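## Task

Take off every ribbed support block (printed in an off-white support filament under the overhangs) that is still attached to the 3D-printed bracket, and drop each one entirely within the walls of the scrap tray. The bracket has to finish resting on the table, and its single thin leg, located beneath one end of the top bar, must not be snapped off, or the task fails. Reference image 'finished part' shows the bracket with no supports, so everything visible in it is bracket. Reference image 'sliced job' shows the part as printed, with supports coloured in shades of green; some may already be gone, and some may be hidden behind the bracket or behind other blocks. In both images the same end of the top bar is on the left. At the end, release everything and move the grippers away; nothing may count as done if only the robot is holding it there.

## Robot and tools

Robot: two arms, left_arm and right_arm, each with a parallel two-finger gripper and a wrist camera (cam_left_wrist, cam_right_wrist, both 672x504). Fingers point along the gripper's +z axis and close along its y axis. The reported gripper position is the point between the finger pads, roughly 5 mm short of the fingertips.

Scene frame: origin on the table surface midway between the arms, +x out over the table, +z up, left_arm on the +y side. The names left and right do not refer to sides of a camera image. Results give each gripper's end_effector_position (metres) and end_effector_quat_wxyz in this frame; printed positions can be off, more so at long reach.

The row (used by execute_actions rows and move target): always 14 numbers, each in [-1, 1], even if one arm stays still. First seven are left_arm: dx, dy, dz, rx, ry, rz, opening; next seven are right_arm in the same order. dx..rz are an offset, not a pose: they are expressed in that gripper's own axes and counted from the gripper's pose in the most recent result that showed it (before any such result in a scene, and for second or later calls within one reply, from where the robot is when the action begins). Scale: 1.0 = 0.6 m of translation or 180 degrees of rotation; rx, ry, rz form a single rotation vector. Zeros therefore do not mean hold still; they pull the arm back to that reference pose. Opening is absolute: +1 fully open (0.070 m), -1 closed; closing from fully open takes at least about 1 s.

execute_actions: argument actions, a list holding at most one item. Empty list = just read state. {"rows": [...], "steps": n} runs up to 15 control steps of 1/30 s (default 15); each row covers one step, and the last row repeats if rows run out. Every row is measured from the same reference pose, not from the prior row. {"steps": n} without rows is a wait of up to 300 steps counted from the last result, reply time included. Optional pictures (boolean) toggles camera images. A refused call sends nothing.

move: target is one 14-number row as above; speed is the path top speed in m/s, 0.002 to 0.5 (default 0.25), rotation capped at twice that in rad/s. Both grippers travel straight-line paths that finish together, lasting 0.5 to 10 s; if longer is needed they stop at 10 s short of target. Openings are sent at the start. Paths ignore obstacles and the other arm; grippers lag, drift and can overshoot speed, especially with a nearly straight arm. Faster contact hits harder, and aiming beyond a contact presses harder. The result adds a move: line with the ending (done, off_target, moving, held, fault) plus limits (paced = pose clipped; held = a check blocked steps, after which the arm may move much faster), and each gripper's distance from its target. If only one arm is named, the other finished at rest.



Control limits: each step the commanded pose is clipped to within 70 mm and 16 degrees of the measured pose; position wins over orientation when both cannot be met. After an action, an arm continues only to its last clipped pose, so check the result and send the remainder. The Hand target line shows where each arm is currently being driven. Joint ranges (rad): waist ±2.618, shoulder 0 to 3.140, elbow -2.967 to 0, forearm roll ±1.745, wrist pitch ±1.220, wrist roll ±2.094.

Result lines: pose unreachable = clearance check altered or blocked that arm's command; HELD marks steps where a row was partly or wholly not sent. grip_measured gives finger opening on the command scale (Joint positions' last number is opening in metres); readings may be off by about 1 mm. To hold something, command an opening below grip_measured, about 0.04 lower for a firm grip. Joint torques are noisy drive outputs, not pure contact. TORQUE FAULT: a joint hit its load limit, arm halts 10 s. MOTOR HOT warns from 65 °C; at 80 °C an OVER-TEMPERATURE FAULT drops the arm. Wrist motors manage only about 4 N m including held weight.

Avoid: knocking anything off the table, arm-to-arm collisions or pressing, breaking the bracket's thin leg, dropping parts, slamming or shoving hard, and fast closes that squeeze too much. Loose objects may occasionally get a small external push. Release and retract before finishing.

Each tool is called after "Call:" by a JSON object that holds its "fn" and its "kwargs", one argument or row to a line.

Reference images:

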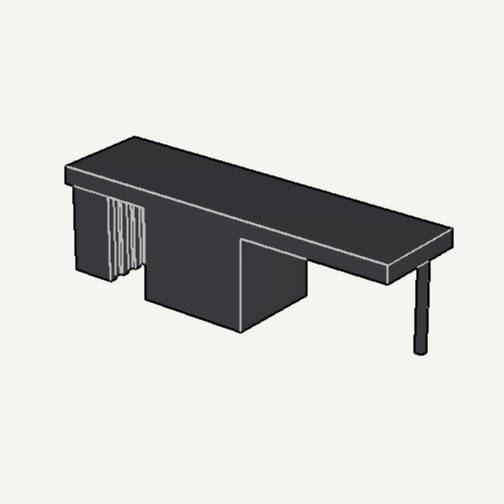

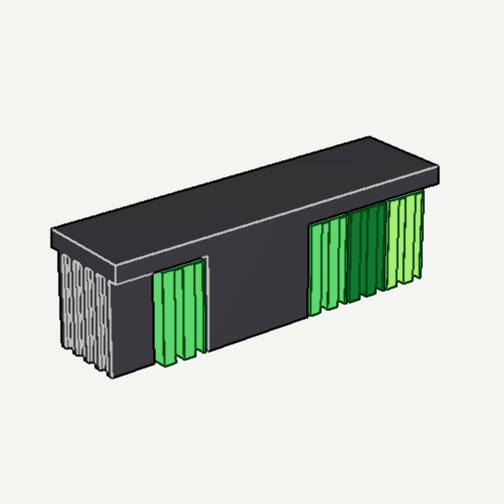

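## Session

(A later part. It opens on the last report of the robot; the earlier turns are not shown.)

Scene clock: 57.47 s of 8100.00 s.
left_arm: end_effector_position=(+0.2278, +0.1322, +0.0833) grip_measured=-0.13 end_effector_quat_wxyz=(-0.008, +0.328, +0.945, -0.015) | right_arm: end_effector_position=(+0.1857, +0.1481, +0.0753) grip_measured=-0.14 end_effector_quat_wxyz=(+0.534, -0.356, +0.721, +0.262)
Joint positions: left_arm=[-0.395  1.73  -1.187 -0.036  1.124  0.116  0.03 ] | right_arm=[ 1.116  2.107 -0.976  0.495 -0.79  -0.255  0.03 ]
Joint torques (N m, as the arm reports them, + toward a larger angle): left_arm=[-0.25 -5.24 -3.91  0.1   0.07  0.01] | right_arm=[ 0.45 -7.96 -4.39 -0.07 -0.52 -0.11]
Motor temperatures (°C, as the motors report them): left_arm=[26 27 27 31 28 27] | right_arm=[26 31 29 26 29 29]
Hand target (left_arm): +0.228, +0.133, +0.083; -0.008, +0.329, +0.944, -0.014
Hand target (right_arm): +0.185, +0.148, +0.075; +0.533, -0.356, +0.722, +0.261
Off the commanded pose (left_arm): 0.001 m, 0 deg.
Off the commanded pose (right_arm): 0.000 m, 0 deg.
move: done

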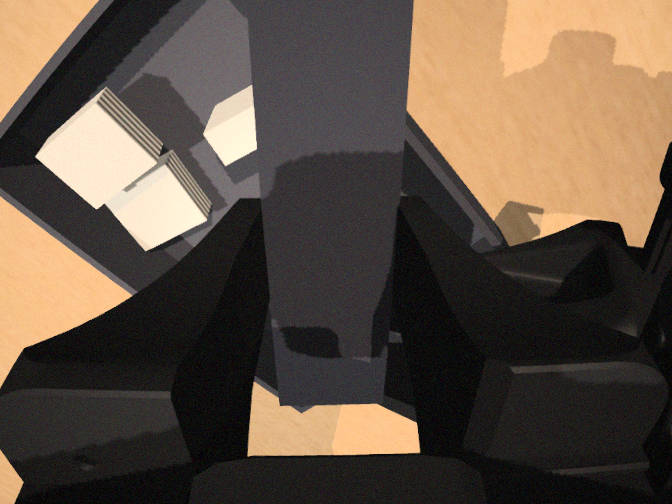

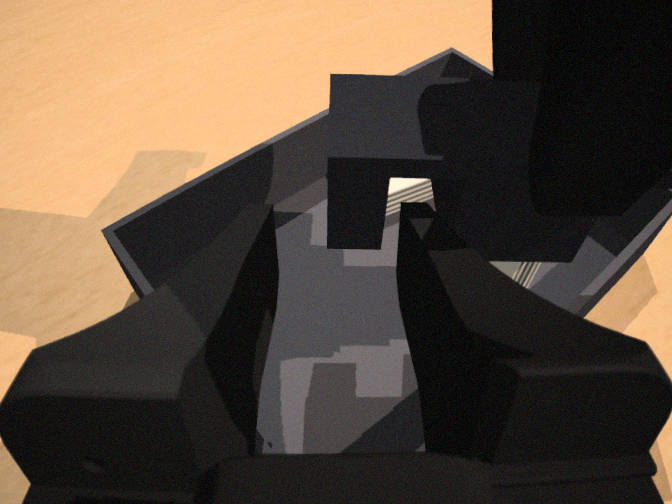

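Call:
{"fn": "move", "kwargs": {
  "target": [0,0,0,0,0,0,-0.4,0,0,-0.12,0,0,0,-0.14],
  "speed": 0.15
}}

Call:
{"fn": "move", "kwargs": {
  "target": [0.173,0.245,0,0.008,0,0,-0.4,-0.08,0,0,0,0,0,-0.14],
  "speed": 0.2
}}

Call:
{"fn": "move", "kwargs": {
  "target": [0,0,0.078,0,0,0,-0.4,0,0,0,0,0,0,-0.14],
  "speed": 0.06
}}

Scene clock: 59.80 s of 8100.00 s.
left_arm: end_effector_position=(+0.2279, +0.1323, +0.0834) grip_measured=-0.13 end_effector_quat_wxyz=(-0.008, +0.328, +0.945, -0.015) | right_arm: end_effector_position=(+0.1432, +0.0936, +0.0974) grip_measured=-0.14 end_effector_quat_wxyz=(+0.533, -0.355, +0.722, +0.262)
Joint positions: left_arm=[-0.395  1.73  -1.187 -0.036  1.124  0.116  0.03 ] | right_arm=[ 1.211  1.901 -0.704  0.581 -0.87  -0.258  0.03 ]
Joint torques (N m, as the arm reports them, + toward a larger angle): left_arm=[ 0.01 -5.27 -3.48 -0.3   0.04  0.14] | right_arm=[ 0.54 -5.6  -5.12 -0.15 -0.62 -0.15]
Motor temperatures (°C, as the motors report them): left_arm=[26 27 27 31 28 27] | right_arm=[26 31 29 26 29 29]
Hand target (left_arm): +0.228, +0.132, +0.083; -0.008, +0.328, +0.945, -0.015
Hand target (right_arm): +0.144, +0.094, +0.097; +0.533, -0.355, +0.722, +0.262
Off the commanded pose (left_arm): 0.000 m, 0 deg.
Off the commanded pose (right_arm): 0.001 m, 0 deg.
move: done

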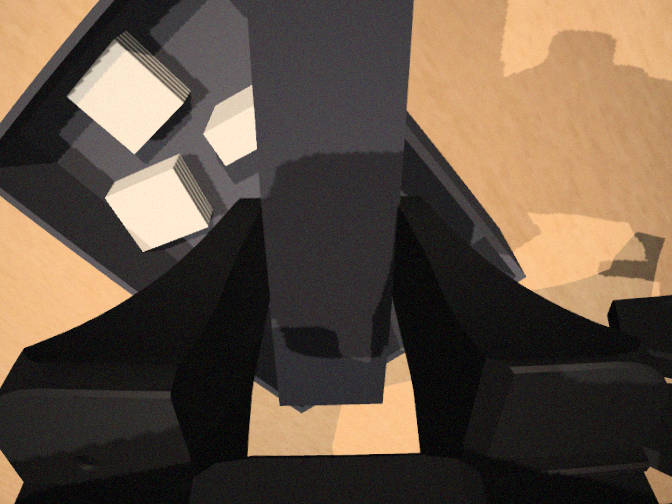

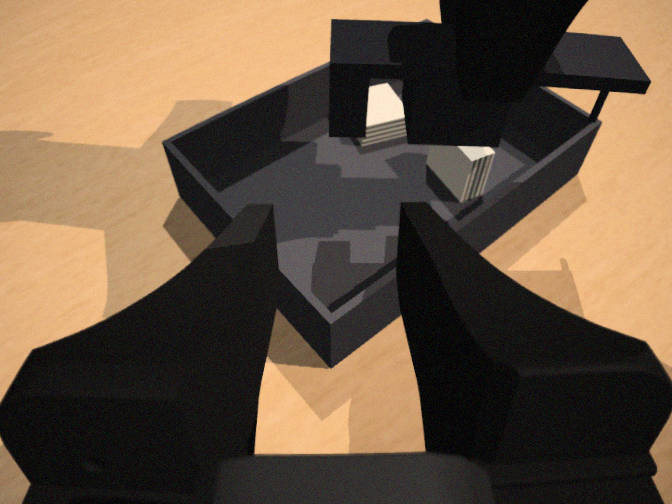

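Scene clock: 61.10 s of 8100.00 s.
left_arm: end_effector_position=(+0.2335, +0.3093, +0.0766) grip_measured=-0.13 end_effector_quat_wxyz=(-0.013, +0.328, +0.944, -0.034) | right_arm: end_effector_position=(+0.1520, +0.1052, +0.1442) grip_measured=-0.14 end_effector_quat_wxyz=(+0.533, -0.355, +0.722, +0.263)
Joint positions: left_arm=[ 0.221  1.612 -1.004 -0.059  1.101  0.746  0.03 ] | right_arm=[ 1.187  1.785 -0.806  0.682 -0.687 -0.426  0.03 ]
Joint torques (N m, as the arm reports them, + toward a larger angle): left_arm=[-0.22 -3.88 -4.44 -0.27  0.18 -0.19] | right_arm=[ 0.5  -6.51 -4.25 -0.16 -0.67  0.3 ]
Motor temperatures (°C, as the motors report them): left_arm=[26 27 27 31 28 27] | right_arm=[26 31 29 26 29 29]
Hand target (left_arm): +0.234, +0.309, +0.077; -0.013, +0.328, +0.944, -0.033
Hand target (right_arm): +0.152, +0.105, +0.144; +0.533, -0.355, +0.722, +0.262
Off the commanded pose (left_arm): 0.005 m, 1 deg.
Off the commanded pose (right_arm): 0.001 m, 0 deg.
move: off_target (left_arm)

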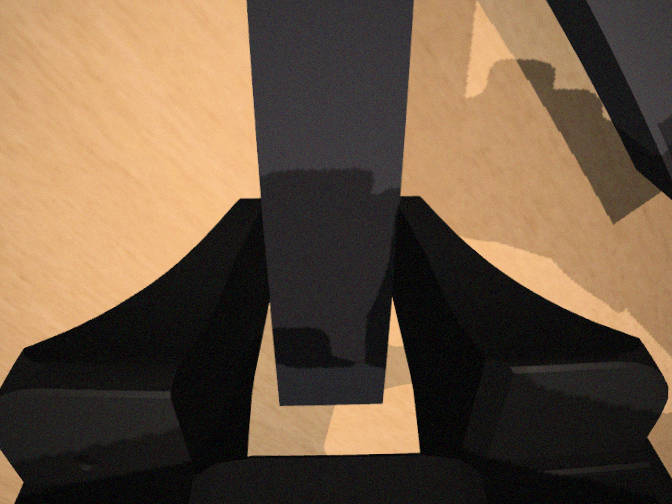

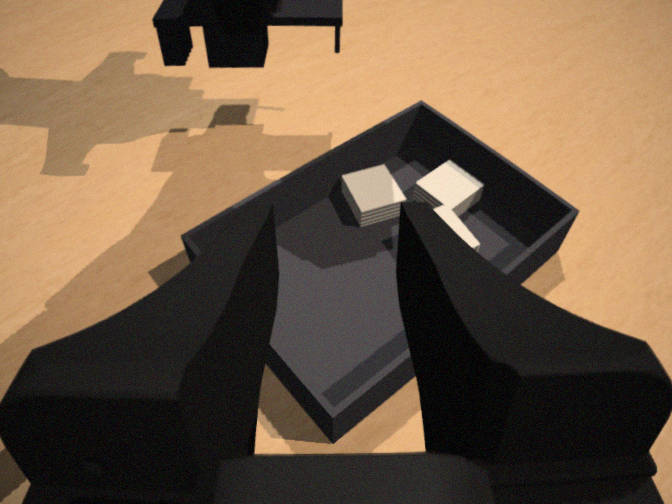

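Scene clock: 62.17 s of 8100.00 s.
left_arm: end_effector_position=(+0.2314, +0.3064, +0.0296) grip_measured=-0.13 end_effector_quat_wxyz=(-0.014, +0.329, +0.944, -0.034) | right_arm: end_effector_position=(+0.1521, +0.1052, +0.1443) grip_measured=-0.14 end_effector_quat_wxyz=(+0.533, -0.355, +0.722, +0.263)
Joint positions: left_arm=[ 0.211  1.694 -0.892 -0.068  0.908  0.752  0.03 ] | right_arm=[ 1.187  1.785 -0.806  0.682 -0.687 -0.426  0.03 ]
Joint torques (N m, as the arm reports them, + toward a larger angle): left_arm=[-0.23 -5.05 -2.99 -0.3   0.17  0.31] | right_arm=[ 0.44 -6.67 -4.82 -0.1  -0.62  0.08]
Motor temperatures (°C, as the motors report them): left_arm=[26 27 27 31 28 27] | right_arm=[26 31 29 26 29 29]
Hand target (left_arm): +0.232, +0.306, +0.030; -0.013, +0.329, +0.944, -0.034
Hand target (right_arm): +0.152, +0.105, +0.144; +0.533, -0.355, +0.722, +0.263
Off the commanded pose (left_arm): 0.000 m, 0 deg.
Off the commanded pose (right_arm): 0.000 m, 0 deg.
move: done

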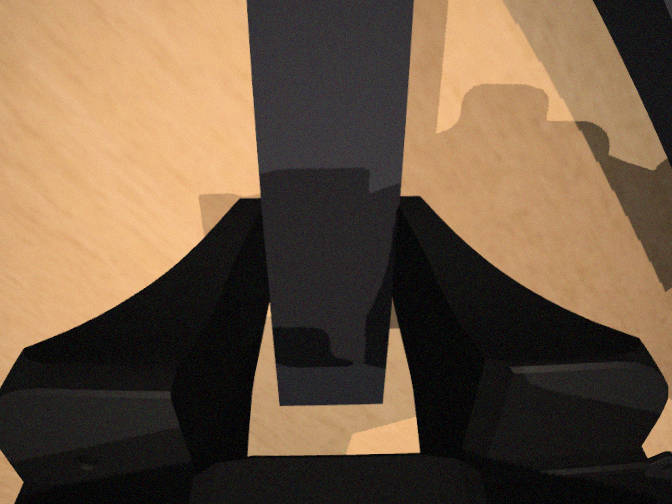

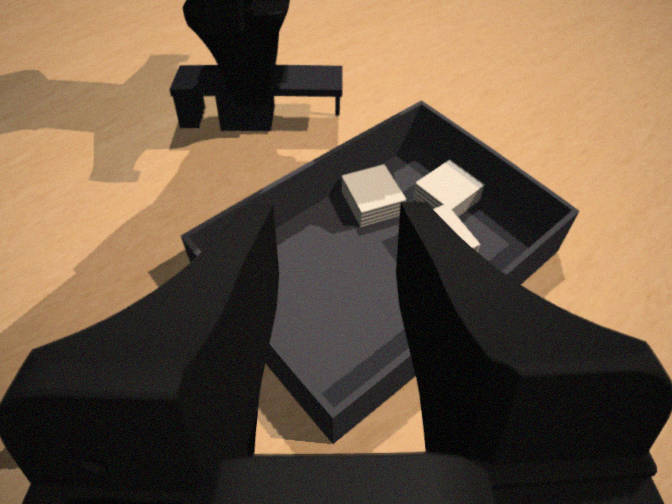

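Call:
{"fn": "move", "kwargs": {
  "target": [0,0,0.005,-0.021,-0.004,0,-0.4,0,0,0,0,0,0,-0.14],
  "speed": 0.05
}}

Call:
{"fn": "move", "kwargs": {
  "target": [0,0,0,0,0,0,0.4,0,0,0,0,0,0,-0.14]
}}

Call:
{"fn": "move", "kwargs": {
  "target": [0,0,-0.15,0,0,0,0.4,0,0,-0.08,0,0,0,-0.14]
}}

Scene clock: 63.97 s of 8100.00 s.
left_arm: end_effector_position=(+0.2317, +0.3063, +0.0272) grip_measured=-0.13 end_effector_quat_wxyz=(+0.004, +0.328, +0.945, -0.004) | right_arm: end_effector_position=(+0.1521, +0.1052, +0.1443) grip_measured=-0.14 end_effector_quat_wxyz=(+0.533, -0.355, +0.722, +0.263)
Joint positions: left_arm=[ 0.175  1.663 -0.842 -0.014  0.833  0.68   0.03 ] | right_arm=[ 1.187  1.785 -0.806  0.682 -0.687 -0.426  0.03 ]
Joint torques (N m, as the arm reports them, + toward a larger angle): left_arm=[ 0.1  -2.33 -1.33  0.1  -0.5   0.12] | right_arm=[ 0.47 -6.48 -4.78 -0.1  -0.62 -0.03]
Motor temperatures (°C, as the motors report them): left_arm=[26 27 27 31 28 27] | right_arm=[26 31 29 26 29 29]
Hand target (left_arm): +0.231, +0.306, +0.026; +0.002, +0.328, +0.945, -0.005
Hand target (right_arm): +0.152, +0.105, +0.144; +0.533, -0.355, +0.722, +0.263
Off the commanded pose (left_arm): 0.001 m, 0 deg.
Off the commanded pose (right_arm): 0.000 m, 0 deg.
move: done

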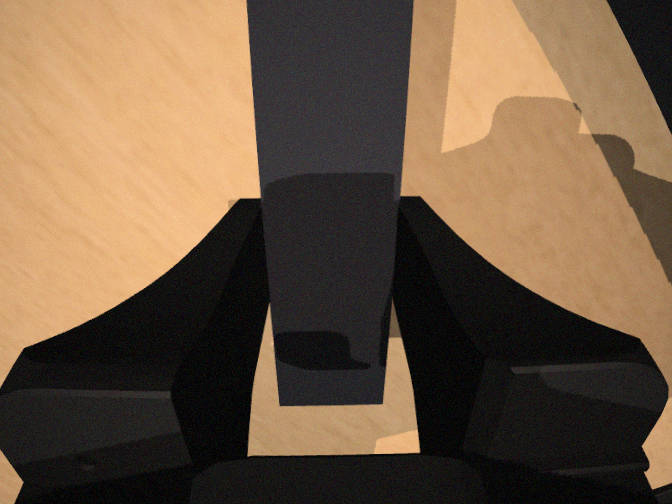

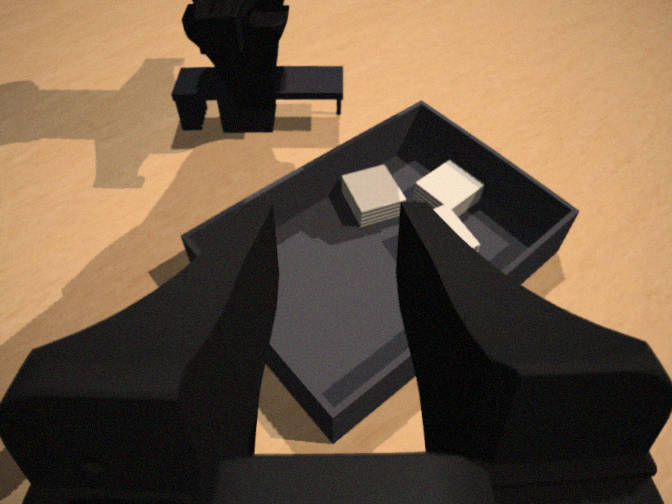

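Scene clock: 64.47 s of 8100.00 s.
left_arm: end_effector_position=(+0.2315, +0.3063, +0.0269) grip_measured=+0.40 end_effector_quat_wxyz=(+0.003, +0.328, +0.945, -0.004) | right_arm: end_effector_position=(+0.1521, +0.1052, +0.1443) grip_measured=-0.14 end_effector_quat_wxyz=(+0.533, -0.355, +0.722, +0.263)
Joint positions: left_arm=[ 0.175  1.663 -0.841 -0.013  0.832  0.68   0.049] | right_arm=[ 1.187  1.785 -0.806  0.682 -0.687 -0.426  0.03 ]
Joint torques (N m, as the arm reports them, + toward a larger angle): left_arm=[ 0.09 -4.07 -2.74  0.    0.1  -0.01] | right_arm=[ 0.48 -6.48 -4.79 -0.1  -0.62 -0.03]
Motor temperatures (°C, as the motors report them): left_arm=[26 27 27 31 28 27] | right_arm=[26 31 29 26 29 29]
Hand target (left_arm): +0.232, +0.306, +0.027; +0.004, +0.328, +0.945, -0.004
Hand target (right_arm): +0.152, +0.105, +0.144; +0.533, -0.355, +0.722, +0.263
Off the commanded pose (left_arm): 0.000 m, 0 deg.
Off the commanded pose (right_arm): 0.000 m, 0 deg.
move: done

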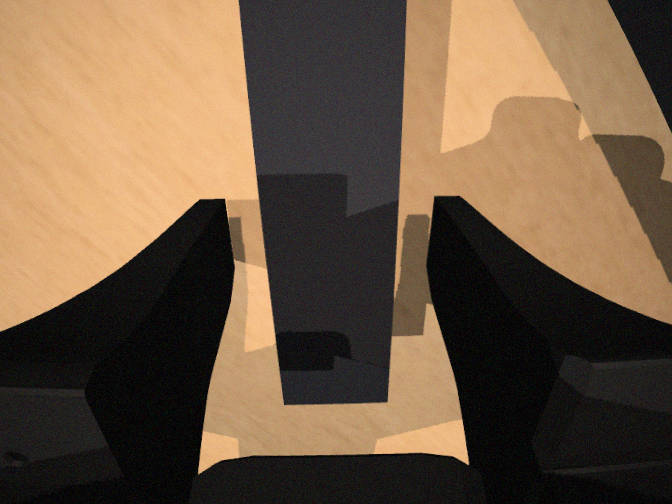

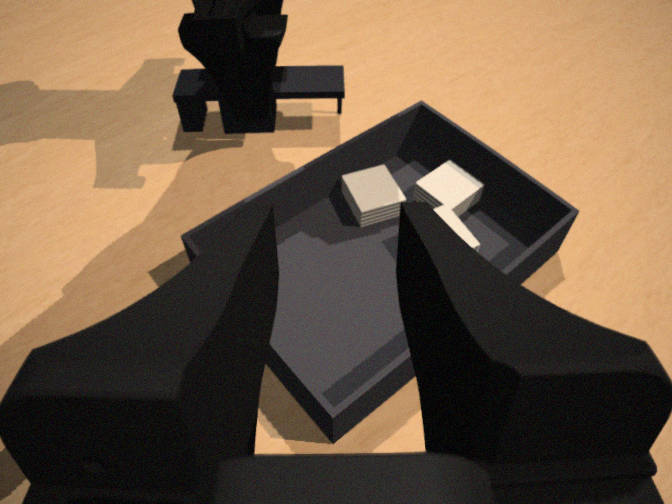

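Scene clock: 65.27 s of 8100.00 s.
left_arm: end_effector_position=(+0.2308, +0.3077, +0.1172) grip_measured=+0.40 end_effector_quat_wxyz=(+0.004, +0.328, +0.945, -0.003) | right_arm: end_effector_position=(+0.1237, +0.0686, +0.1588) grip_measured=-0.14 end_effector_quat_wxyz=(+0.533, -0.355, +0.722, +0.263)
Joint positions: left_arm=[ 0.179  1.511 -1.062 -0.01   1.203  0.678  0.049] | right_arm=[ 1.271  1.625 -0.661  0.805 -0.71  -0.501  0.03 ]
Joint torques (N m, as the arm reports them, + toward a larger angle): left_arm=[ 0.42 -3.31 -2.87  0.06 -0.25 -0.21] | right_arm=[ 0.57 -4.13 -6.13 -0.22 -0.62  0.33]
Motor temperatures (°C, as the motors report them): left_arm=[26 27 27 31 28 27] | right_arm=[26 31 29 26 29 29]
Hand target (left_arm): +0.230, +0.308, +0.117; +0.003, +0.328, +0.945, -0.004
Hand target (right_arm): +0.124, +0.069, +0.159; +0.533, -0.354, +0.722, +0.263
Off the commanded pose (left_arm): 0.001 m, 0 deg.
Off the commanded pose (right_arm): 0.001 m, 0 deg.
move: done

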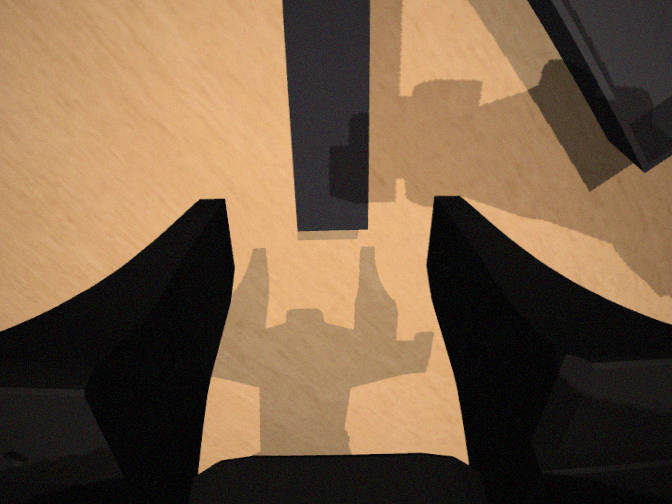

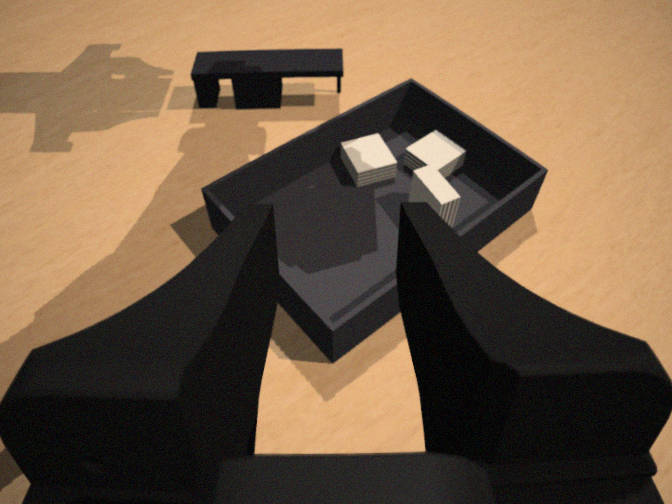

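Call:
{"fn": "finished_scene", "kwargs": {
  "scene": 1
}}

The scene is finished: the task was done.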